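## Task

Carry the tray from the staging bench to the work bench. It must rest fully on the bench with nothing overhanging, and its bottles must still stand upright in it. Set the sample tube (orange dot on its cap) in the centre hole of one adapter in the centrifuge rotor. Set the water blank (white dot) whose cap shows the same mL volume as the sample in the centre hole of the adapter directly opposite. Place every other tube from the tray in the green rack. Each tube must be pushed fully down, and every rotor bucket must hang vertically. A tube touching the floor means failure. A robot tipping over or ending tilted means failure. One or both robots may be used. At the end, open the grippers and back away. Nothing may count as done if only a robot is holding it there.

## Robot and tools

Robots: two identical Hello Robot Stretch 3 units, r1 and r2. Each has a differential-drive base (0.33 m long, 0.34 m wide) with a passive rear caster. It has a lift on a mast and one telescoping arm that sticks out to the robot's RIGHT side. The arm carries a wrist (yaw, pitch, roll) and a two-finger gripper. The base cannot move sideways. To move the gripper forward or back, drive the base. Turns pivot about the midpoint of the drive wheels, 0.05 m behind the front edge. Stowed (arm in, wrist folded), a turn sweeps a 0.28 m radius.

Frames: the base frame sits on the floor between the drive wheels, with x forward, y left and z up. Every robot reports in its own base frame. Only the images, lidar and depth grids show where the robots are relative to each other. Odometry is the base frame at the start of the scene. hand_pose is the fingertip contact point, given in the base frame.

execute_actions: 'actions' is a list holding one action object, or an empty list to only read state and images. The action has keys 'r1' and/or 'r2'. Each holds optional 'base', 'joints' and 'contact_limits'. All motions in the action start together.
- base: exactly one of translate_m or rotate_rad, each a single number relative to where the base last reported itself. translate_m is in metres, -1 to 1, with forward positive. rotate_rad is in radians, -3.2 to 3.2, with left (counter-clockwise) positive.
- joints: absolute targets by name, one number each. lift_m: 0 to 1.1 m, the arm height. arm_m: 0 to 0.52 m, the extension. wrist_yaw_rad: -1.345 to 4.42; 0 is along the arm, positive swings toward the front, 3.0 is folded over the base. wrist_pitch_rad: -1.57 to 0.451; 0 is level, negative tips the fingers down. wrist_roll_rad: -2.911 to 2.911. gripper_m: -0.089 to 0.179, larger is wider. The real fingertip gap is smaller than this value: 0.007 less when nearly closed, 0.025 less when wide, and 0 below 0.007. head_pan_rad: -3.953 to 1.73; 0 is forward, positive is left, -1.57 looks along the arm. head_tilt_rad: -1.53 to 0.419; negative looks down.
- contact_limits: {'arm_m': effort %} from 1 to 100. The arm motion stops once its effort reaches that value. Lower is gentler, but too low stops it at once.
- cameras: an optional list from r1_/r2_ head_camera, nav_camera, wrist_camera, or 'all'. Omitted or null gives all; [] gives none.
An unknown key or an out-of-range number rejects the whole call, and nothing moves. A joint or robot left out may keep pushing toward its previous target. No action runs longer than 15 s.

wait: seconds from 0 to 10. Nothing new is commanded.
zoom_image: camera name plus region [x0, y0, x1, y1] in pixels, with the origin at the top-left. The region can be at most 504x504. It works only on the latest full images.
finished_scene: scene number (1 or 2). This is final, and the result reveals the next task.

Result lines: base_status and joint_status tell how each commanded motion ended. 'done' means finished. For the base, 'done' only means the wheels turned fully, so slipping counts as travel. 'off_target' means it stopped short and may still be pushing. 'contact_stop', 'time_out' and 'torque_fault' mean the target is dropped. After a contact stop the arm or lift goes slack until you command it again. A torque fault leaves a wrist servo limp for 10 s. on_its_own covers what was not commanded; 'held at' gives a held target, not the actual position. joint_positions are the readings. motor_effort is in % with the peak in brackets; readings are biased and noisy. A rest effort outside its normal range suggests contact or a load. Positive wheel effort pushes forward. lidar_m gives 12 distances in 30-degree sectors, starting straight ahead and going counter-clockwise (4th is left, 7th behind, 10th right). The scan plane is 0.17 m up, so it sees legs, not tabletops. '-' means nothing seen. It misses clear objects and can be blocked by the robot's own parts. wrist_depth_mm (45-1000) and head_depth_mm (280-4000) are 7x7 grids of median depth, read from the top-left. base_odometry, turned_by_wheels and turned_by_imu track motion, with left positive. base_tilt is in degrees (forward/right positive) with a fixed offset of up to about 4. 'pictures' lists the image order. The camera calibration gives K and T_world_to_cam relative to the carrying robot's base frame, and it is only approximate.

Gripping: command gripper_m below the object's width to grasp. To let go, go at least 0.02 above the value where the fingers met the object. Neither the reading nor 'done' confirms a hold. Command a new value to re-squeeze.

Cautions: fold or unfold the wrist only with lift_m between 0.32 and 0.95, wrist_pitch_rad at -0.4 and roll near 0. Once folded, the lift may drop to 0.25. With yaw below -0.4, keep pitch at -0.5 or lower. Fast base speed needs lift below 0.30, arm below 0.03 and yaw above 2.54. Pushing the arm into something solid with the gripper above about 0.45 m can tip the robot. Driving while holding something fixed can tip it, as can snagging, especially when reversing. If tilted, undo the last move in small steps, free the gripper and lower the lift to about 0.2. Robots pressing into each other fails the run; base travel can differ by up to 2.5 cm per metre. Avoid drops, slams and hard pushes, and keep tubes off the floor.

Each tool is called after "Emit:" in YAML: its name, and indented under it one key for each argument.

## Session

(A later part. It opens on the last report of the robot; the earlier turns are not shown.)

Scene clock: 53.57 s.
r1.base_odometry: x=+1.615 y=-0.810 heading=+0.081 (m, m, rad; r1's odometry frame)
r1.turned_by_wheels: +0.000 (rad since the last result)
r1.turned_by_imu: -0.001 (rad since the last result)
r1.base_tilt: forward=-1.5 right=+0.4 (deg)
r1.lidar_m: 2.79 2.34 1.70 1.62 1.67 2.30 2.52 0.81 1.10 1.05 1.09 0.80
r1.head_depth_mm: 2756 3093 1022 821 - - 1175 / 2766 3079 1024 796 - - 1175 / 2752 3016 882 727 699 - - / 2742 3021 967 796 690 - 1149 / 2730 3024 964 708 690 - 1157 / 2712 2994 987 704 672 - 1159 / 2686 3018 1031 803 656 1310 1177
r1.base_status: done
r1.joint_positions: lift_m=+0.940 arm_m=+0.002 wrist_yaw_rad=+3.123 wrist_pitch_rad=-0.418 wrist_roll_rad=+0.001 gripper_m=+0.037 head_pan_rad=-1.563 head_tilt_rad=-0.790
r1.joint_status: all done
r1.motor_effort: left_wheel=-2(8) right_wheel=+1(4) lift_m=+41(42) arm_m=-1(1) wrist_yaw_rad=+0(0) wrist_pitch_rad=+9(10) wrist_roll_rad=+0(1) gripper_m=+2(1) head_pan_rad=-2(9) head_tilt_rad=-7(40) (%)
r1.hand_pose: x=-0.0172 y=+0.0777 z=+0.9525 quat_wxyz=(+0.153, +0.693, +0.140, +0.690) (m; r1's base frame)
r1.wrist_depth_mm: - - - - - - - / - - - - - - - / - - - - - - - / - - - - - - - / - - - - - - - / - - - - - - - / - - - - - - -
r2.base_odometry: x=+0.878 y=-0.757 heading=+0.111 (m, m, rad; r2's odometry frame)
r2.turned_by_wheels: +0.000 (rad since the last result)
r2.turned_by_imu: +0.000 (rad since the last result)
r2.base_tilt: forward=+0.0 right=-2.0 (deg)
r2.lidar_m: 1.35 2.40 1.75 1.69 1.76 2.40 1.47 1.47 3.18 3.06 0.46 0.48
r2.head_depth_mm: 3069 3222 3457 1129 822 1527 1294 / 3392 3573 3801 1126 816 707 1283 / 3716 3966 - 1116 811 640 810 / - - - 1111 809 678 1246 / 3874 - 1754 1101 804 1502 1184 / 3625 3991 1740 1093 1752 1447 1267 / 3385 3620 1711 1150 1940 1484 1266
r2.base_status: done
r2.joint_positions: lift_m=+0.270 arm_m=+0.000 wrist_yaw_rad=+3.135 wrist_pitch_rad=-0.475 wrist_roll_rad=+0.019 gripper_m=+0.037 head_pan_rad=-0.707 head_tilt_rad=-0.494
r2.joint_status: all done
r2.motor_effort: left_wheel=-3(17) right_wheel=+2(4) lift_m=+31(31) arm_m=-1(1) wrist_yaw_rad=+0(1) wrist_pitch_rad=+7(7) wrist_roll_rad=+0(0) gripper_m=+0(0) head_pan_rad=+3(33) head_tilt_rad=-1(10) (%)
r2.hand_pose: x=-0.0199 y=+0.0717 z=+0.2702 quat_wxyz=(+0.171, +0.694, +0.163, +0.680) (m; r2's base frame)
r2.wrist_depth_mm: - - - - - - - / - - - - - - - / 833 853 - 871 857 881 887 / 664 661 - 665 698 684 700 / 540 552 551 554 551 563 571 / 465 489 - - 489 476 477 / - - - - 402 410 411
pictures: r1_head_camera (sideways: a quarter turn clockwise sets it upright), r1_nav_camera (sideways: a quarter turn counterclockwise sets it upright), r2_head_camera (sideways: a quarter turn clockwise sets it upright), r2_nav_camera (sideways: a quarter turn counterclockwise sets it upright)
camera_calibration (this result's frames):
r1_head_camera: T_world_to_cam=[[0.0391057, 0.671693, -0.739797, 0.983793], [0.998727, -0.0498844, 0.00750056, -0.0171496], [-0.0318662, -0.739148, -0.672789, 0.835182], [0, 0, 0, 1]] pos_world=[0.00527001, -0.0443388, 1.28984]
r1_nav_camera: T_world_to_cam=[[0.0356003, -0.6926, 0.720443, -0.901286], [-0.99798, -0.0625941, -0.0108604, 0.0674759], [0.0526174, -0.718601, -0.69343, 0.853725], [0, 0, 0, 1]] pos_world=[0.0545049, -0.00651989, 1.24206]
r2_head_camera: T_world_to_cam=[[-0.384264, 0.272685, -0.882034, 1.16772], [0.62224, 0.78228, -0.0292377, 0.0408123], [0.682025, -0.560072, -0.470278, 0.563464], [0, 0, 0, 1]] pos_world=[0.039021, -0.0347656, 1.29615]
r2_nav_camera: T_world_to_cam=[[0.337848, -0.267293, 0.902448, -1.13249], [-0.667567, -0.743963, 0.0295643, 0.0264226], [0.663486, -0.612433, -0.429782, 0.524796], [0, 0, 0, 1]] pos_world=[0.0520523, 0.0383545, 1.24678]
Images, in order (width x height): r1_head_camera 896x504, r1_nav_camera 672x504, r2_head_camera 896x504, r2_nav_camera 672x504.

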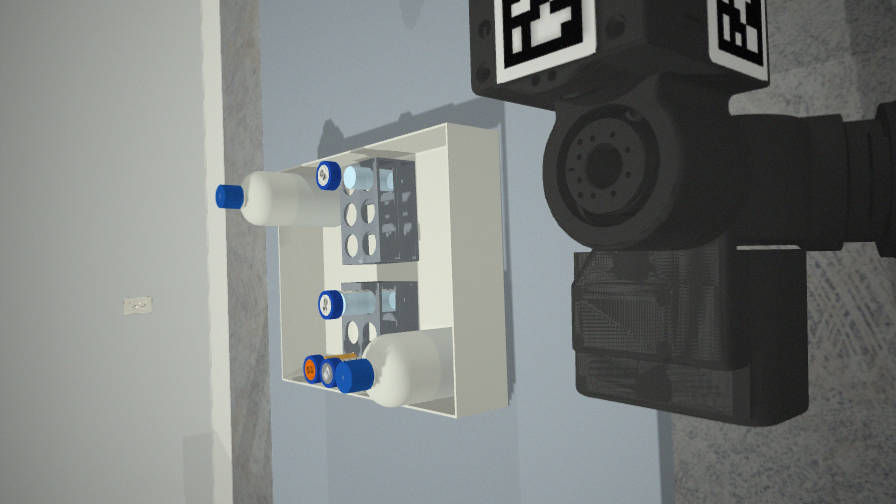

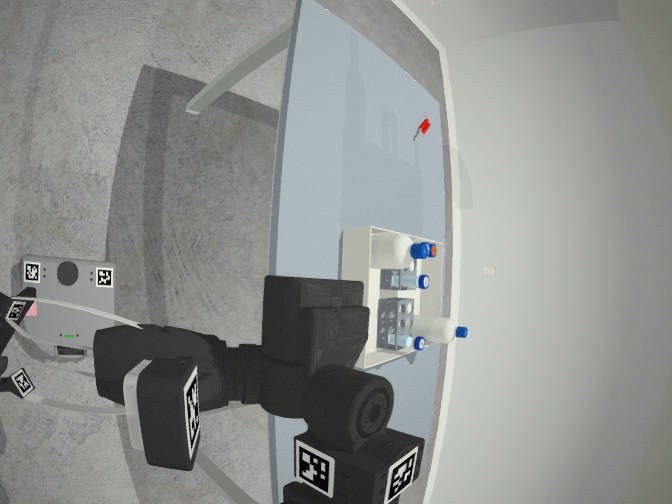

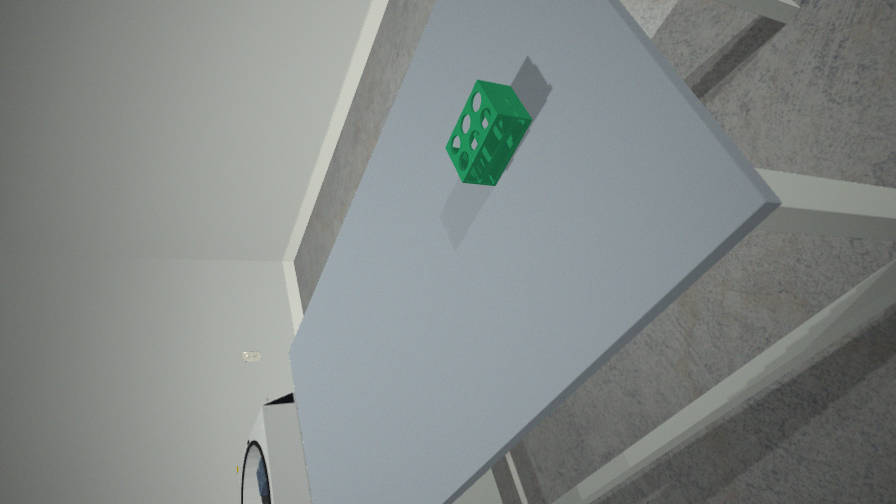

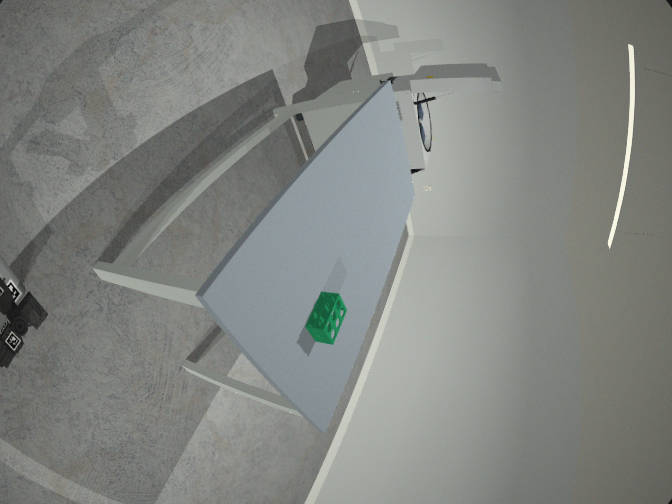

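Emit:
execute_actions:
  actions:
    - {"r1":{"joints":{"wrist_yaw_rad":1.57,"gripper_m":0.06}},"r2":{"base":{"translate_m":-1.0}}}
  cameras: []

Emit:
execute_actions:
  actions:
    - {"r1":{"joints":{"wrist_pitch_rad":-0.9,"lift_m":1.05}},"r2":{"base":{"translate_m":-1.0},"joints":{"head_pan_rad":-1.9,"head_tilt_rad":-0.7}}}
  cameras: ["r1_head_camera","r2_head_camera","r2_nav_camera"]

Emit:
zoom_image:
  camera: "r1_head_camera"
  region: [260,130,480,430]

Scene clock: 64.60 s.
r1.base_odometry: x=+1.615 y=-0.810 heading=+0.081 (m, m, rad; r1's odometry frame)
r1.turned_by_wheels: +0.000 (rad since the last result)
r1.turned_by_imu: -0.001 (rad since the last result)
r1.base_tilt: forward=-1.7 right=+0.6 (deg)
r1.lidar_m: 2.79 2.34 1.70 1.62 1.67 2.30 2.52 0.81 1.10 1.05 1.09 0.80
r1.head_depth_mm: 2770 3069 1021 822 - - 1174 / 2745 3054 1019 797 - - 1132 / 2730 3042 886 730 - - 1135 / 2727 3016 971 794 655 1362 - / 2714 3000 966 708 653 1356 - / 2718 2997 987 701 655 600 - / 2683 3012 1030 800 655 - -
r1.base_status: not commanded
r1.joint_positions: lift_m=+0.940 arm_m=+0.002 wrist_yaw_rad=+1.573 wrist_pitch_rad=-0.418 wrist_roll_rad=+0.001 gripper_m=+0.060 head_pan_rad=-1.563 head_tilt_rad=-0.790
r1.joint_status: all done
r1.motor_effort: left_wheel=-2(2) right_wheel=+0(0) lift_m=+41(41) arm_m=-1(1) wrist_yaw_rad=-2(3) wrist_pitch_rad=+9(9) wrist_roll_rad=+0(1) gripper_m=+0(76) head_pan_rad=-3(2) head_tilt_rad=-6(7) (%)
r1.hand_pose: x=+0.2031 y=-0.1463 z=+0.9525 quat_wxyz=(+0.593, +0.593, -0.385, +0.386) (m; r1's base frame)
r1.wrist_depth_mm: - - - - - - - / - - - - - - - / - - - - - 728 - / - - - - - 561 567 / - - - - - 452 459 / - - - - - 408 389 / - - - - - 357 335
r2.base_odometry: x=-0.116 y=-0.867 heading=+0.111 (m, m, rad; r2's odometry frame)
r2.turned_by_wheels: +0.000 (rad since the last result)
r2.turned_by_imu: +0.000 (rad since the last result)
r2.base_tilt: forward=-0.1 right=-1.9 (deg)
r2.lidar_m: 1.35 2.40 1.75 1.69 1.75 2.41 1.36 0.55 1.07 3.06 3.17 1.36
r2.head_depth_mm: 3059 3232 3475 2790 2017 1570 1295 / 3404 3595 3807 2755 1990 1564 1287 / 3736 - - 2754 1982 1549 1283 / - - - 2597 1964 1546 1280 / - - 1763 2708 1967 1549 1270 / - - 1666 2565 1942 1538 1269 / - - 1707 2408 1740 1535 1263
r2.base_status: done
r2.joint_positions: lift_m=+0.270 arm_m=+0.000 wrist_yaw_rad=+3.135 wrist_pitch_rad=-0.475 wrist_roll_rad=+0.019 gripper_m=+0.037 head_pan_rad=-0.707 head_tilt_rad=-0.494
r2.joint_status: not commanded
r2.motor_effort: left_wheel=-3(17) right_wheel=+1(3) lift_m=+31(31) arm_m=+0(0) wrist_yaw_rad=+0(0) wrist_pitch_rad=+7(7) wrist_roll_rad=+1(1) gripper_m=+1(1) head_pan_rad=+3(3) head_tilt_rad=-1(3) (%)
r2.hand_pose: x=-0.0199 y=+0.0717 z=+0.2702 quat_wxyz=(+0.171, +0.694, +0.163, +0.680) (m; r2's base frame)
r2.wrist_depth_mm: - - - - - - - / - - - - - - - / 837 867 - 865 907 885 898 / 656 651 - 671 674 675 698 / 537 551 562 557 551 559 564 / 467 501 - - 488 479 470 / - - - - 403 410 412
pictures: none
No camera images: the call's "cameras" was empty. Leave "cameras" out to get every camera's image.

Scene clock: 69.53 s.
r1.base_odometry: x=+1.615 y=-0.810 heading=+0.081 (m, m, rad; r1's odometry frame)
r1.turned_by_wheels: +0.000 (rad since the last result)
r1.turned_by_imu: -0.001 (rad since the last result)
r1.base_tilt: forward=-1.7 right=+0.6 (deg)
r1.lidar_m: 2.78 2.34 1.70 1.62 1.68 2.30 2.51 0.81 1.10 1.05 1.09 0.80
r1.head_depth_mm: 2762 - - - - 1329 1172 / 2753 - - - - - 1177 / 2759 - - - - - 1150 / 2706 2963 981 796 - - 1151 / 2737 3008 966 709 690 - 1132 / 2699 3017 991 701 691 - - / 2702 2988 1029 800 - - 1180
r1.base_status: not commanded
r1.joint_positions: lift_m=+1.050 arm_m=+0.002 wrist_yaw_rad=+1.573 wrist_pitch_rad=-0.908 wrist_roll_rad=+0.001 gripper_m=+0.060 head_pan_rad=-1.563 head_tilt_rad=-0.790
r1.joint_status: all done
r1.motor_effort: left_wheel=-2(2) right_wheel=+1(1) lift_m=+42(44) arm_m=+0(1) wrist_yaw_rad=-2(2) wrist_pitch_rad=+4(8) wrist_roll_rad=+0(0) gripper_m=+0(1) head_pan_rad=-3(3) head_tilt_rad=-6(7) (%)
r1.hand_pose: x=+0.1173 y=-0.1466 z=+0.9717 quat_wxyz=(+0.669, +0.669, -0.229, +0.230) (m; r1's base frame)
r1.wrist_depth_mm: - - - - - 551 561 / - - - - - 498 505 / - - - - - 467 461 / - - - - - 430 420 / - - - - - 401 394 / - - - - - - 364 / - - - - - 364 341
r2.base_odometry: x=-1.110 y=-0.978 heading=+0.111 (m, m, rad; r2's odometry frame)
r2.turned_by_wheels: +0.000 (rad since the last result)
r2.turned_by_imu: +0.000 (rad since the last result)
r2.base_tilt: forward=-0.1 right=-2.0 (deg)
r2.lidar_m: 2.33 2.40 1.75 1.69 1.76 2.41 2.94 0.49 0.36 0.35 0.36 0.49
r2.head_depth_mm: 3043 3403 1106 829 665 1363 1126 / 2926 3316 1099 797 661 1303 1125 / 2858 3222 1091 787 660 1267 1116 / 2768 3104 896 813 656 590 1116 / 2666 3008 980 657 654 574 1156 / 1302 2826 977 757 652 559 1152 / 2536 2814 1061 807 649 544 1153
r2.base_status: done
r2.joint_positions: lift_m=+0.270 arm_m=+0.000 wrist_yaw_rad=+3.135 wrist_pitch_rad=-0.475 wrist_roll_rad=+0.019 gripper_m=+0.037 head_pan_rad=-1.893 head_tilt_rad=-0.691
r2.joint_status: all done
r2.motor_effort: left_wheel=-4(17) right_wheel=+2(4) lift_m=+31(31) arm_m=+0(0) wrist_yaw_rad=+0(0) wrist_pitch_rad=+7(7) wrist_roll_rad=+0(1) gripper_m=+1(1) head_pan_rad=-2(37) head_tilt_rad=-3(16) (%)
r2.hand_pose: x=-0.0199 y=+0.0717 z=+0.2702 quat_wxyz=(+0.171, +0.694, +0.163, +0.680) (m; r2's base frame)
r2.wrist_depth_mm: - - - - - - - / - - - - - - - / 847 842 - 869 874 888 876 / 680 681 - 665 675 678 683 / 547 557 548 548 555 569 566 / 462 506 - - 488 476 466 / - - - - 398 413 410
pictures: r1_head_camera (sideways: a quarter turn clockwise sets it upright), r2_head_camera (sideways: a quarter turn clockwise sets it upright), r2_nav_camera (sideways: a quarter turn counterclockwise sets it upright)
camera_calibration (this result's frames):
r1_head_camera: T_world_to_cam=[[0.0391057, 0.671693, -0.739797, 0.983793], [0.998727, -0.0498844, 0.00750056, -0.0171496], [-0.0318662, -0.739148, -0.672788, 0.835182], [0, 0, 0, 1]] pos_world=[0.00527001, -0.0443388, 1.28984]
r2_head_camera: T_world_to_cam=[[0.160181, 0.613597, -0.773202, 1.0225], [0.960285, -0.278166, -0.0218088, 0.0290721], [-0.228461, -0.739001, -0.633785, 0.781745], [0, 0, 0, 1]] pos_world=[-0.0131044, -0.0416048, 1.28669]
r2_nav_camera: T_world_to_cam=[[-0.174114, -0.573051, 0.80081, -0.996822], [-0.942176, 0.333416, 0.0337386, 0.0226714], [-0.286337, -0.748629, -0.597967, 0.749417], [0, 0, 0, 1]] pos_world=[0.0623852, -0.0177536, 1.24563]
Images, in order (width x height): r1_head_camera 896x504, r2_head_camera 896x504, r2_nav_camera 672x504.

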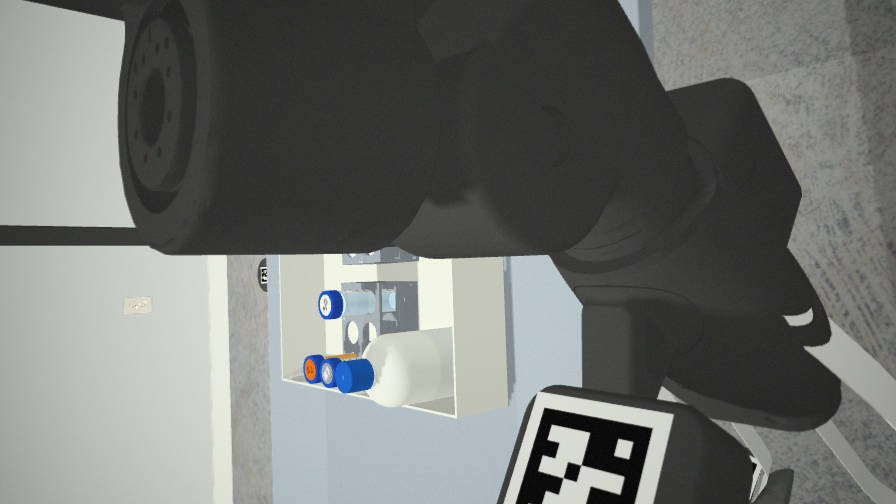

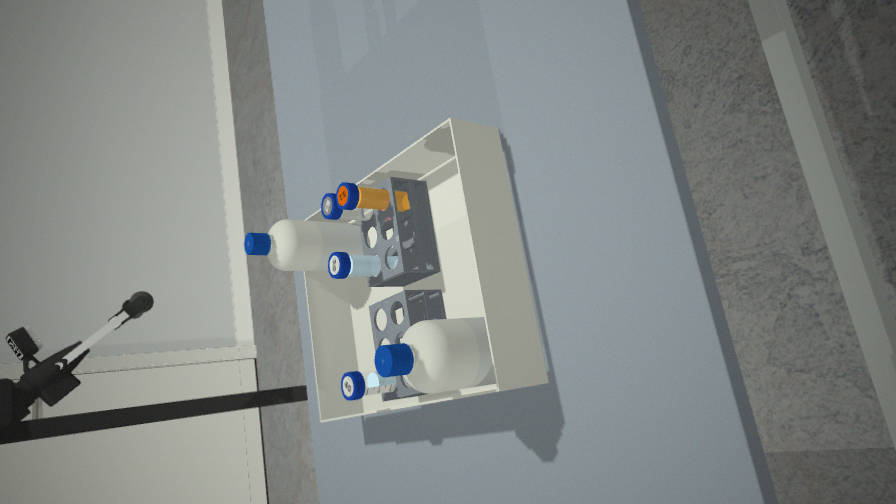

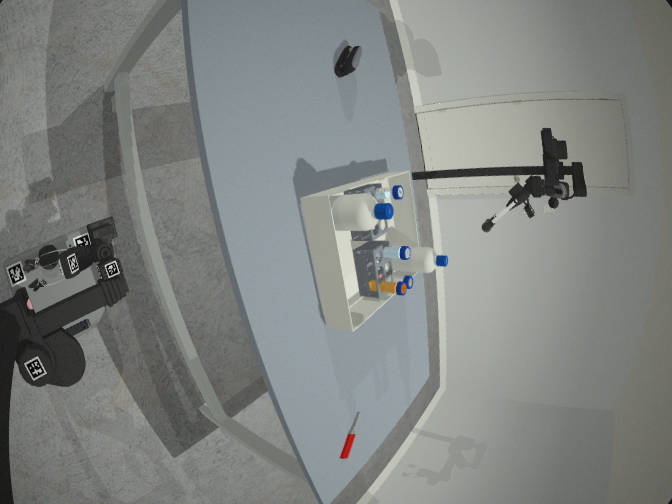

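Region (260, 130, 480, 430) of r1_head_camera's 896x504 image, scaled by 1.680, with more detail than that image has; it fills the left 370 columns of this view, and the rest is white.

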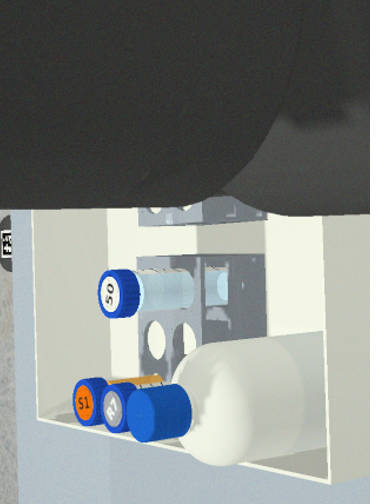

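Emit:
zoom_image:
  camera: "r2_head_camera"
  region: [300,160,480,420]

Region (300, 160, 480, 420) of r2_head_camera's 896x504 image, scaled by 1.938, with more detail than that image has; it fills the left 349 columns of this view, and the rest is white.

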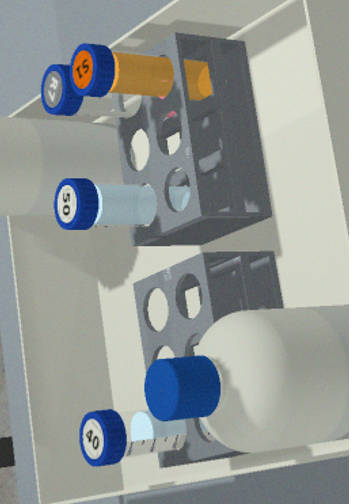

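Emit:
execute_actions:
  actions:
    - {"r1":{"base":{"translate_m":-0.117},"joints":{"arm_m":0.40}},"r2":{"base":{"translate_m":-0.288},"joints":{"lift_m":0.94,"wrist_pitch_rad":-0.4,"wrist_roll_rad":0}}}
  cameras: []

Emit:
execute_actions:
  actions:
    - {"r2":{"joints":{"wrist_yaw_rad":1.57,"gripper_m":0.06,"head_pan_rad":-1.4,"head_tilt_rad":-0.8}},"r1":{"joints":{"lift_m":0.95,"head_pan_rad":-1.4}}}
  cameras: []

Emit:
execute_actions:
  actions:
    - {"r2":{"joints":{"wrist_pitch_rad":-0.9,"lift_m":0.96,"arm_m":0.387}}}
  cameras: ["r1_head_camera","r2_head_camera","r1_wrist_camera","r2_wrist_camera"]

Scene clock: 90.63 s.
r1.base_odometry: x=+1.499 y=-0.819 heading=+0.081 (m, m, rad; r1's odometry frame)
r1.turned_by_wheels: +0.000 (rad since the last result)
r1.turned_by_imu: -0.002 (rad since the last result)
r1.base_tilt: forward=-1.7 right=+0.8 (deg)
r1.lidar_m: 2.90 2.34 1.70 1.62 1.67 2.29 2.41 0.71 1.10 1.06 1.09 0.90
r1.head_depth_mm: 2892 3101 1021 796 652 1321 1174 / 2807 3078 1023 796 651 1326 1176 / 2719 3071 1022 795 653 1334 1177 / - - 940 796 653 1327 1179 / 2718 - 942 796 654 1333 1174 / 2601 3030 975 797 655 1299 1174 / 2647 3000 958 680 656 1304 1180
r1.base_status: done
r1.joint_positions: lift_m=+1.050 arm_m=+0.400 wrist_yaw_rad=+1.571 wrist_pitch_rad=-0.908 wrist_roll_rad=+0.001 gripper_m=+0.060 head_pan_rad=-1.563 head_tilt_rad=-0.790
r1.joint_status: all done
r1.motor_effort: left_wheel=-2(8) right_wheel=+1(2) lift_m=+41(41) arm_m=+5(5) wrist_yaw_rad=-1(2) wrist_pitch_rad=+4(4) wrist_roll_rad=+0(0) gripper_m=-1(0) head_pan_rad=-2(2) head_tilt_rad=-6(6) (%)
r1.hand_pose: x=+0.1173 y=-0.5447 z=+0.9717 quat_wxyz=(+0.669, +0.669, -0.230, +0.230) (m; r1's base frame)
r1.wrist_depth_mm: - - 566 559 551 550 550 / - - 508 500 501 506 504 / - - 455 456 273 451 460 / - - 412 411 285 348 404 / - - 389 379 385 312 387 / - - 353 362 355 324 361 / - - 334 334 336 291 328
r2.base_odometry: x=-1.396 y=-1.010 heading=+0.111 (m, m, rad; r2's odometry frame)
r2.turned_by_wheels: +0.000 (rad since the last result)
r2.turned_by_imu: +0.000 (rad since the last result)
r2.base_tilt: forward=+0.0 right=-1.9 (deg)
r2.lidar_m: 2.61 2.40 1.76 1.69 1.76 2.41 2.66 0.49 0.36 0.35 0.36 0.49
r2.head_depth_mm: 3050 3400 2733 892 - - 1127 / 2916 3328 1095 873 - 1294 1124 / 2854 3218 1090 881 - 1295 1115 / 2773 3103 1079 862 - - 1182 / 2709 3028 1071 812 - - - / 2614 2938 1024 765 656 - 1134 / 2527 2813 891 758 638 - 1110
r2.base_status: done
r2.joint_positions: lift_m=+0.940 arm_m=+0.000 wrist_yaw_rad=+3.135 wrist_pitch_rad=-0.421 wrist_roll_rad=+0.004 gripper_m=+0.037 head_pan_rad=-1.893 head_tilt_rad=-0.691
r2.joint_status: all done
r2.motor_effort: left_wheel=-3(17) right_wheel=+1(6) lift_m=+45(48) arm_m=-1(1) wrist_yaw_rad=+0(0) wrist_pitch_rad=+12(14) wrist_roll_rad=-1(2) gripper_m=+1(1) head_pan_rad=-2(3) head_tilt_rad=-5(3) (%)
r2.hand_pose: x=-0.0199 y=+0.0790 z=+0.9519 quat_wxyz=(+0.150, +0.693, +0.145, +0.690) (m; r2's base frame)
r2.wrist_depth_mm: - - - - - - - / - - - - - - - / - - - - - - - / - - - - - - - / - - - - - - - / - - - - - - - / - - - - - - -
pictures: none
No camera images: the call's "cameras" was empty. Leave "cameras" out to get every camera's image.

Scene clock: 92.40 s.
r1.base_odometry: x=+1.499 y=-0.819 heading=+0.081 (m, m, rad; r1's odometry frame)
r1.turned_by_wheels: +0.000 (rad since the last result)
r1.turned_by_imu: +0.000 (rad since the last result)
r1.base_tilt: forward=-1.6 right=+0.5 (deg)
r1.lidar_m: 2.90 2.34 1.70 1.62 1.67 2.30 2.40 0.71 1.10 1.06 1.10 0.91
r1.head_depth_mm: 2625 2990 1019 793 652 1297 1173 / 2656 - 982 796 653 1297 1175 / 2671 3000 - 795 653 1325 1173 / 2647 3033 995 729 653 1318 1175 / 1132 2987 875 729 652 1331 1177 / 2809 3101 987 718 654 1353 1173 / 2843 3140 1030 802 655 1362 1175
r1.base_status: not commanded
r1.joint_positions: lift_m=+0.950 arm_m=+0.400 wrist_yaw_rad=+1.571 wrist_pitch_rad=-0.908 wrist_roll_rad=+0.001 gripper_m=+0.060 head_pan_rad=-1.407 head_tilt_rad=-0.790
r1.joint_status: all done
r1.motor_effort: left_wheel=-2(2) right_wheel=+1(1) lift_m=+29(34) arm_m=+4(5) wrist_yaw_rad=-1(1) wrist_pitch_rad=+4(4) wrist_roll_rad=+0(0) gripper_m=-1(1) head_pan_rad=+2(18) head_tilt_rad=-7(6) (%)
r1.hand_pose: x=+0.1173 y=-0.5447 z=+0.8722 quat_wxyz=(+0.669, +0.669, -0.230, +0.230) (m; r1's base frame)
r1.wrist_depth_mm: - - 400 405 169 407 411 / - - 362 357 176 279 221 / - - 332 327 202 296 253 / - 315 303 300 285 297 210 / - 285 285 280 286 276 220 / 996 265 259 261 258 262 228 / 940 245 246 243 243 242 215
r2.base_odometry: x=-1.396 y=-1.010 heading=+0.111 (m, m, rad; r2's odometry frame)
r2.turned_by_wheels: +0.000 (rad since the last result)
r2.turned_by_imu: +0.000 (rad since the last result)
r2.base_tilt: forward=+0.0 right=-2.0 (deg)
r2.lidar_m: 2.61 2.40 1.76 1.69 1.76 2.41 2.65 0.49 0.36 0.35 0.36 0.49
r2.head_depth_mm: 2584 2820 924 759 - - 1096 / 2634 2852 890 756 - - 1089 / 2665 2890 779 684 611 - 1092 / 2616 1108 829 690 614 - 1108 / 783 3018 802 688 636 - 1116 / 2853 3004 871 692 - - 1122 / 2946 2933 898 720 616 1273 1107
r2.base_status: not commanded
r2.joint_positions: lift_m=+0.940 arm_m=+0.000 wrist_yaw_rad=+1.572 wrist_pitch_rad=-0.421 wrist_roll_rad=+0.003 gripper_m=+0.060 head_pan_rad=-1.407 head_tilt_rad=-0.789
r2.joint_status: all done
r2.motor_effort: left_wheel=-3(3) right_wheel=+1(1) lift_m=+46(46) arm_m=-1(1) wrist_yaw_rad=-2(6) wrist_pitch_rad=+12(12) wrist_roll_rad=+0(1) gripper_m=+1(78) head_pan_rad=+3(28) head_tilt_rad=-4(12) (%)
r2.hand_pose: x=+0.2027 y=-0.1449 z=+0.9519 quat_wxyz=(+0.593, +0.594, -0.385, +0.384) (m; r2's base frame)
r2.wrist_depth_mm: - - - - - - - / - - - - - - - / - - - - 779 781 814 / - - - - 613 589 598 / - - - - 515 472 478 / - - - - - 387 390 / - - - - - 348 337
pictures: none
No camera images: the call's "cameras" was empty. Leave "cameras" out to get every camera's image.

Scene clock: 96.43 s.
r1.base_odometry: x=+1.499 y=-0.819 heading=+0.081 (m, m, rad; r1's odometry frame)
r1.turned_by_wheels: +0.000 (rad since the last result)
r1.turned_by_imu: +0.000 (rad since the last result)
r1.base_tilt: forward=-1.7 right=+0.6 (deg)
r1.lidar_m: 2.91 2.34 1.70 1.62 1.66 2.30 2.41 0.71 1.10 1.06 1.09 0.90
r1.head_depth_mm: 2614 2992 1019 794 651 1291 1170 / 2670 - 982 797 651 1294 1175 / 2732 3002 - 793 652 1327 1171 / 2749 3048 992 728 654 1331 1175 / 2644 1584 874 729 653 1331 1175 / 744 3083 995 718 653 1355 1176 / 2833 3157 1031 801 655 1364 1181
r1.base_status: not commanded
r1.joint_positions: lift_m=+0.950 arm_m=+0.400 wrist_yaw_rad=+1.571 wrist_pitch_rad=-0.908 wrist_roll_rad=+0.001 gripper_m=+0.060 head_pan_rad=-1.407 head_tilt_rad=-0.790
r1.joint_status: not commanded
r1.motor_effort: left_wheel=-2(2) right_wheel=+1(1) lift_m=+29(29) arm_m=+5(5) wrist_yaw_rad=-1(1) wrist_pitch_rad=+4(4) wrist_roll_rad=+0(0) gripper_m=-1(1) head_pan_rad=+3(3) head_tilt_rad=-6(6) (%)
r1.hand_pose: x=+0.1173 y=-0.5447 z=+0.8722 quat_wxyz=(+0.669, +0.669, -0.230, +0.230) (m; r1's base frame)
r1.wrist_depth_mm: - - 402 403 170 405 409 / - - 363 356 176 278 222 / - - 331 325 203 292 254 / - 314 307 297 286 295 209 / - 287 286 281 285 276 220 / - 265 257 260 258 262 226 / 947 244 246 244 245 243 216
r2.base_odometry: x=-1.396 y=-1.010 heading=+0.111 (m, m, rad; r2's odometry frame)
r2.turned_by_wheels: +0.000 (rad since the last result)
r2.turned_by_imu: +0.000 (rad since the last result)
r2.base_tilt: forward=-0.2 right=-1.9 (deg)
r2.lidar_m: 2.61 2.39 1.76 1.69 1.76 2.41 2.65 0.49 0.36 0.35 0.36 0.49
r2.head_depth_mm: 2479 2792 923 738 613 1224 1092 / 2614 2896 856 731 611 1238 1091 / 2686 2899 775 685 608 1267 1089 / 2599 1107 937 688 606 1259 1090 / 781 2983 801 686 605 1283 1107 / 2850 2973 871 693 616 1279 1116 / 2950 2950 894 720 629 1274 1121
r2.base_status: not commanded
r2.joint_positions: lift_m=+0.960 arm_m=+0.387 wrist_yaw_rad=+1.570 wrist_pitch_rad=-0.904 wrist_roll_rad=+0.003 gripper_m=+0.060 head_pan_rad=-1.407 head_tilt_rad=-0.790
r2.joint_status: all done
r2.motor_effort: left_wheel=-3(3) right_wheel=+2(1) lift_m=+45(48) arm_m=+4(4) wrist_yaw_rad=+0(1) wrist_pitch_rad=+3(10) wrist_roll_rad=-1(1) gripper_m=+1(1) head_pan_rad=+3(3) head_tilt_rad=-3(3) (%)
r2.hand_pose: x=+0.1182 y=-0.5318 z=+0.8822 quat_wxyz=(+0.668, +0.668, -0.232, +0.230) (m; r2's base frame)
r2.wrist_depth_mm: - - 430 417 445 457 442 / - 399 382 190 387 400 400 / - 344 350 203 307 283 307 / - 315 320 250 316 263 323 / - 291 296 287 294 261 274 / 270 269 - 269 - 263 275 / 252 249 248 250 251 230 196
pictures: r1_head_camera (sideways: a quarter turn clockwise sets it upright), r1_wrist_camera, r2_head_camera (sideways: a quarter turn clockwise sets it upright), r2_wrist_camera
camera_calibration (this result's frames):
r1_head_camera: T_world_to_cam=[[-0.0657805, 0.669783, -0.739637, 0.984225], [0.994346, 0.105924, 0.0074869, -0.0171051], [0.0833599, -0.734963, -0.672964, 0.834708], [0, 0, 0, 1]] pos_world=[0.01217, -0.0439263, 1.28983]
r1_wrist_camera: T_world_to_cam=[[0.0428354, -0.998984, 0.0140391, -0.564986], [-0.89458, -0.0446079, -0.444675, 0.493709], [0.444849, 0.00648871, -0.895582, 0.896273], [0, 0, 0, 1]] pos_world=[0.0671568, -0.548204, 1.03016]
r2_head_camera: T_world_to_cam=[[-0.15689, 0.689692, -0.706902, 0.938022], [0.978715, 0.204457, -0.0177369, 0.023656], [0.132298, -0.694638, -0.707089, 0.874892], [0, 0, 0, 1]] pos_world=[0.00826741, -0.0440499, 1.28214]
r2_wrist_camera: T_world_to_cam=[[-0.0246914, -0.999619, 0.0123607, -0.538821], [-0.859362, 0.0149063, -0.511151, 0.60043], [0.510772, -0.0232433, -0.859402, 0.844504], [0, 0, 0, 1]] pos_world=[0.0713335, -0.527936, 1.03934]
Images, in order (width x height): r1_head_camera 896x504, r1_wrist_camera 644x364, r2_head_camera 896x504, r2_wrist_camera 644x364.

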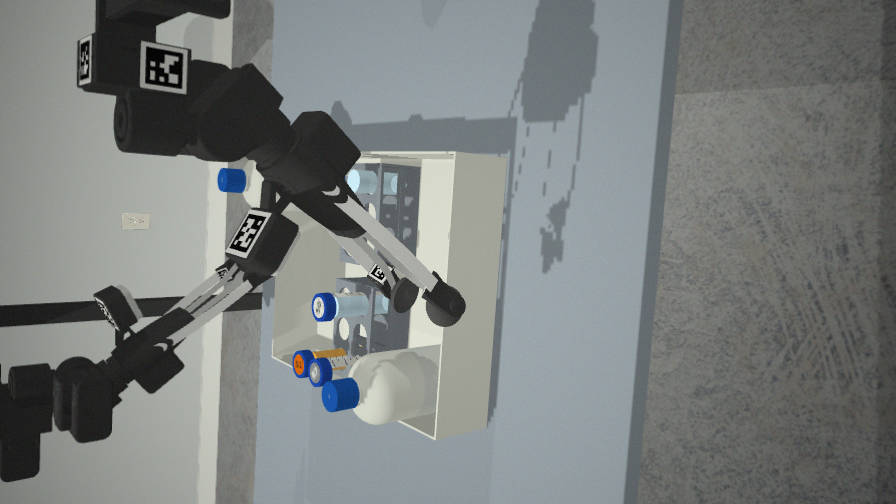

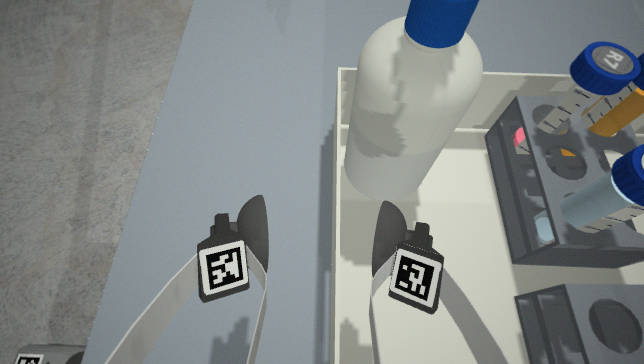

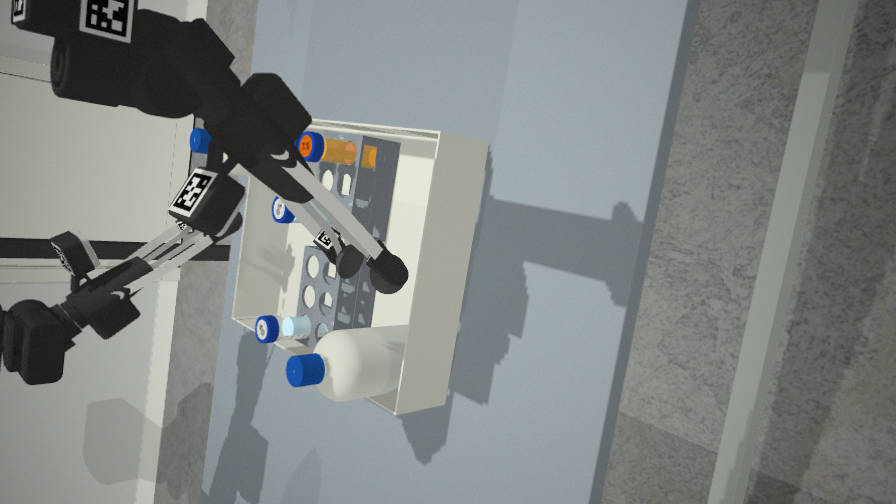

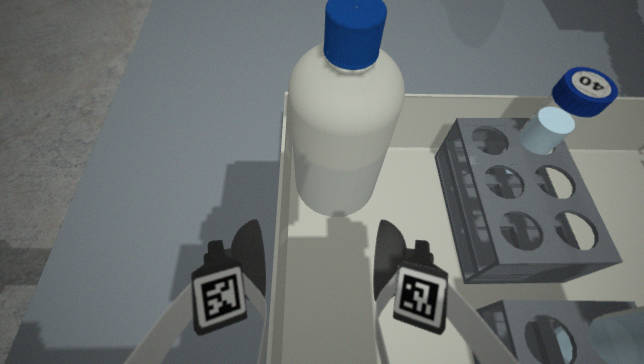

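Emit:
execute_actions:
  actions:
    - {"r1":{"joints":{"arm_m":0.41}},"r2":{"joints":{"arm_m":0.359}}}
  cameras: []

Emit:
execute_actions:
  actions:
    - {"r1":{"joints":{"lift_m":0.878}},"r2":{"joints":{"lift_m":0.878}}}
  cameras: ["r1_head_camera","r2_head_camera","r1_wrist_camera","r2_wrist_camera"]

Scene clock: 102.93 s.
r1.base_odometry: x=+1.499 y=-0.819 heading=+0.081 (m, m, rad; r1's odometry frame)
r1.turned_by_wheels: +0.000 (rad since the last result)
r1.turned_by_imu: +0.000 (rad since the last result)
r1.base_tilt: forward=-1.7 right=+0.6 (deg)
r1.lidar_m: 2.90 2.34 1.70 1.62 1.67 2.29 2.40 0.71 1.10 1.06 1.09 0.90
r1.head_depth_mm: 2619 3004 1016 796 652 1296 1167 / 2673 - 980 796 652 1297 1176 / 2689 2981 834 794 652 1323 1179 / 2743 3008 989 730 653 1327 1178 / 2644 1615 876 729 654 1328 1174 / 766 3126 988 717 655 1354 1174 / 2821 3140 1032 802 656 1359 1179
r1.base_status: not commanded
r1.joint_positions: lift_m=+0.950 arm_m=+0.410 wrist_yaw_rad=+1.571 wrist_pitch_rad=-0.908 wrist_roll_rad=+0.001 gripper_m=+0.060 head_pan_rad=-1.407 head_tilt_rad=-0.790
r1.joint_status: all done
r1.motor_effort: left_wheel=-2(2) right_wheel=+1(1) lift_m=+29(30) arm_m=+5(5) wrist_yaw_rad=-1(1) wrist_pitch_rad=+4(4) wrist_roll_rad=+1(0) gripper_m=+0(0) head_pan_rad=+3(3) head_tilt_rad=-7(5) (%)
r1.hand_pose: x=+0.1173 y=-0.5547 z=+0.8722 quat_wxyz=(+0.669, +0.669, -0.230, +0.230) (m; r1's base frame)
r1.wrist_depth_mm: - - 401 405 167 403 407 / - - 362 351 176 283 211 / - - 329 325 204 290 254 / - 308 306 297 295 290 189 / - 283 286 281 284 272 220 / 978 260 258 263 258 262 205 / 938 244 246 245 245 240 196
r2.base_odometry: x=-1.396 y=-1.010 heading=+0.111 (m, m, rad; r2's odometry frame)
r2.turned_by_wheels: +0.000 (rad since the last result)
r2.turned_by_imu: +0.000 (rad since the last result)
r2.base_tilt: forward=-0.1 right=-1.9 (deg)
r2.lidar_m: 2.61 2.39 1.76 1.69 1.76 2.42 2.66 0.49 0.36 0.35 0.36 0.49
r2.head_depth_mm: 2507 - 923 736 613 1216 1096 / 2597 2892 856 732 610 1243 1090 / 2673 2945 776 685 608 1262 1087 / 2601 1481 920 687 606 1264 1084 / 775 2995 800 686 604 1283 1101 / 2873 2971 867 694 617 1280 1116 / 2910 2951 898 722 630 1276 1114
r2.base_status: not commanded
r2.joint_positions: lift_m=+0.960 arm_m=+0.359 wrist_yaw_rad=+1.570 wrist_pitch_rad=-0.904 wrist_roll_rad=+0.003 gripper_m=+0.060 head_pan_rad=-1.407 head_tilt_rad=-0.790
r2.joint_status: all done
r2.motor_effort: left_wheel=-3(3) right_wheel=+1(2) lift_m=+45(45) arm_m=-4(4) wrist_yaw_rad=+0(0) wrist_pitch_rad=+3(3) wrist_roll_rad=+0(0) gripper_m=+1(1) head_pan_rad=+3(4) head_tilt_rad=-3(4) (%)
r2.hand_pose: x=+0.1182 y=-0.5047 z=+0.8822 quat_wxyz=(+0.668, +0.668, -0.232, +0.230) (m; r2's base frame)
r2.wrist_depth_mm: - - 439 447 168 454 454 / - - 390 381 188 401 402 / - 360 346 315 199 291 271 / - 318 317 310 313 295 269 / - 291 298 294 295 282 244 / 979 270 - 270 - 268 256 / 877 250 250 251 252 248 208
pictures: none
No camera images: the call's "cameras" was empty. Leave "cameras" out to get every camera's image.

Scene clock: 104.50 s.
r1.base_odometry: x=+1.499 y=-0.819 heading=+0.081 (m, m, rad; r1's odometry frame)
r1.turned_by_wheels: +0.000 (rad since the last result)
r1.turned_by_imu: +0.000 (rad since the last result)
r1.base_tilt: forward=-1.7 right=+0.7 (deg)
r1.lidar_m: 2.90 2.34 1.70 1.62 1.67 2.30 2.40 0.71 1.10 1.06 1.09 0.90
r1.head_depth_mm: 2683 2905 980 797 650 1295 1172 / 2707 2916 946 796 652 1296 1171 / 2708 2996 893 738 652 1330 1174 / 2745 3040 965 731 653 1325 1177 / 1420 933 871 731 656 1332 1173 / 953 3018 989 718 655 1361 1177 / 2802 3163 1028 802 656 1365 1178
r1.base_status: not commanded
r1.joint_positions: lift_m=+0.878 arm_m=+0.410 wrist_yaw_rad=+1.571 wrist_pitch_rad=-0.908 wrist_roll_rad=+0.001 gripper_m=+0.060 head_pan_rad=-1.407 head_tilt_rad=-0.790
r1.joint_status: all done
r1.motor_effort: left_wheel=-2(2) right_wheel=+1(2) lift_m=+29(30) arm_m=+5(5) wrist_yaw_rad=-1(0) wrist_pitch_rad=+4(4) wrist_roll_rad=+1(0) gripper_m=+0(1) head_pan_rad=+3(3) head_tilt_rad=-6(6) (%)
r1.hand_pose: x=+0.1173 y=-0.5547 z=+0.8002 quat_wxyz=(+0.669, +0.669, -0.230, +0.230) (m; r1's base frame)
r1.wrist_depth_mm: - 301 293 284 135 218 210 / - 267 266 263 160 254 214 / - 243 243 240 205 242 205 / - 223 225 221 222 224 187 / 209 207 210 205 210 206 200 / 192 192 190 192 189 192 184 / 180 180 180 179 180 180 175
r2.base_odometry: x=-1.396 y=-1.010 heading=+0.111 (m, m, rad; r2's odometry frame)
r2.turned_by_wheels: +0.000 (rad since the last result)
r2.turned_by_imu: +0.000 (rad since the last result)
r2.base_tilt: forward=+0.1 right=-1.9 (deg)
r2.lidar_m: 2.61 2.40 1.75 1.69 1.76 2.41 2.65 0.49 0.36 0.35 0.36 0.49
r2.head_depth_mm: 2570 2827 892 736 613 1224 1095 / 2646 2874 - 725 610 1244 1096 / 2669 2912 863 676 609 1259 1088 / 2685 928 837 686 607 1258 1088 / 756 1100 802 686 604 1278 1099 / 2851 2930 867 693 616 1278 1124 / 2943 2940 897 719 630 1274 1113
r2.base_status: not commanded
r2.joint_positions: lift_m=+0.878 arm_m=+0.359 wrist_yaw_rad=+1.570 wrist_pitch_rad=-0.904 wrist_roll_rad=+0.003 gripper_m=+0.060 head_pan_rad=-1.407 head_tilt_rad=-0.790
r2.joint_status: all done
r2.motor_effort: left_wheel=-3(3) right_wheel=+2(2) lift_m=+31(37) arm_m=-4(4) wrist_yaw_rad=+0(0) wrist_pitch_rad=+3(3) wrist_roll_rad=-1(0) gripper_m=+1(1) head_pan_rad=+3(3) head_tilt_rad=-4(3) (%)
r2.hand_pose: x=+0.1181 y=-0.5047 z=+0.8006 quat_wxyz=(+0.668, +0.668, -0.232, +0.230) (m; r2's base frame)
r2.wrist_depth_mm: - 308 304 203 136 220 218 / - 272 277 192 159 254 204 / - 248 250 224 202 249 219 / 225 224 227 224 225 229 203 / 205 206 211 207 211 212 193 / 191 191 - 192 - 194 189 / 176 177 178 178 178 181 176
pictures: r1_head_camera (sideways: a quarter turn clockwise sets it upright), r1_wrist_camera, r2_head_camera (sideways: a quarter turn clockwise sets it upright), r2_wrist_camera
camera_calibration (this result's frames):
r1_head_camera: T_world_to_cam=[[-0.0657957, 0.669782, -0.739637, 0.984225], [0.994344, 0.105947, 0.00748689, -0.0171051], [0.0833767, -0.734961, -0.672964, 0.834708], [0, 0, 0, 1]] pos_world=[0.012171, -0.0439262, 1.28983]
r1_wrist_camera: T_world_to_cam=[[0.0428354, -0.998983, 0.0140391, -0.573965], [-0.894581, -0.0446079, -0.444674, 0.461249], [0.444848, 0.0064887, -0.895583, 0.831866], [0, 0, 0, 1]] pos_world=[0.0671567, -0.558204, 0.958168]
r2_head_camera: T_world_to_cam=[[-0.15689, 0.689692, -0.706902, 0.938022], [0.978715, 0.204457, -0.0177369, 0.023656], [0.132298, -0.694638, -0.707089, 0.874892], [0, 0, 0, 1]] pos_world=[0.00826742, -0.0440499, 1.28214]
r2_wrist_camera: T_world_to_cam=[[-0.0246864, -0.999619, 0.0123712, -0.510731], [-0.859584, 0.0149067, -0.510777, 0.557955], [0.510398, -0.0232434, -0.859624, 0.775264], [0, 0, 0, 1]] pos_world=[0.0713078, -0.500833, 0.957744]
Images, in order (width x height): r1_head_camera 896x504, r1_wrist_camera 644x364, r2_head_camera 896x504, r2_wrist_camera 644x364.

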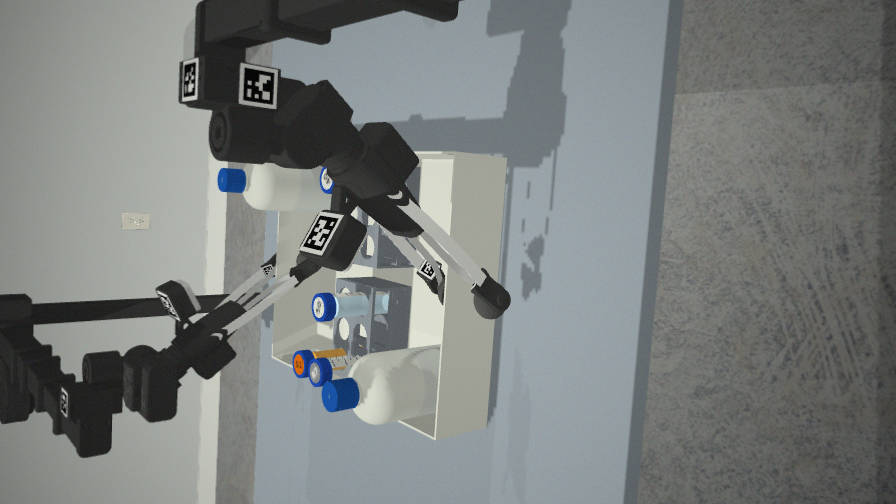

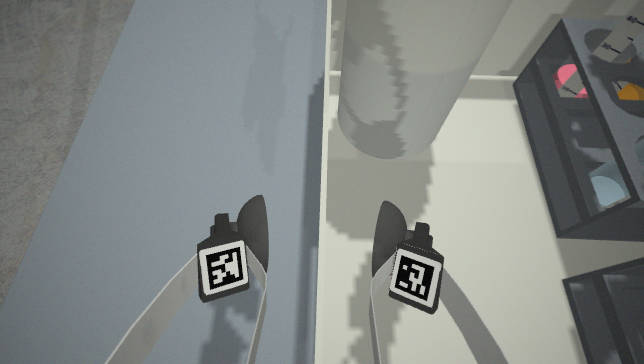

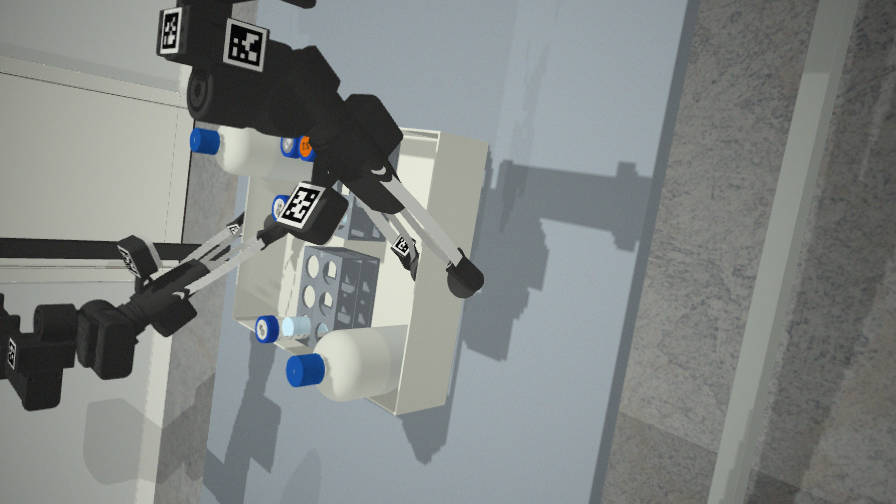

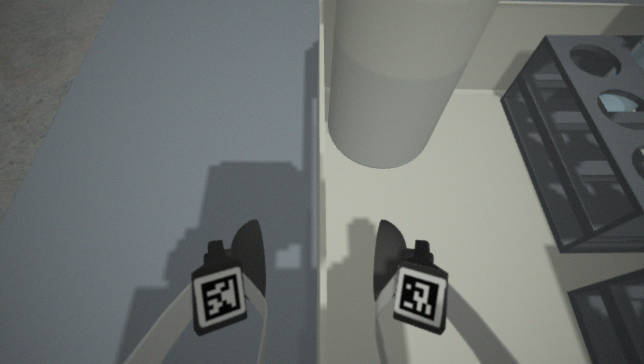

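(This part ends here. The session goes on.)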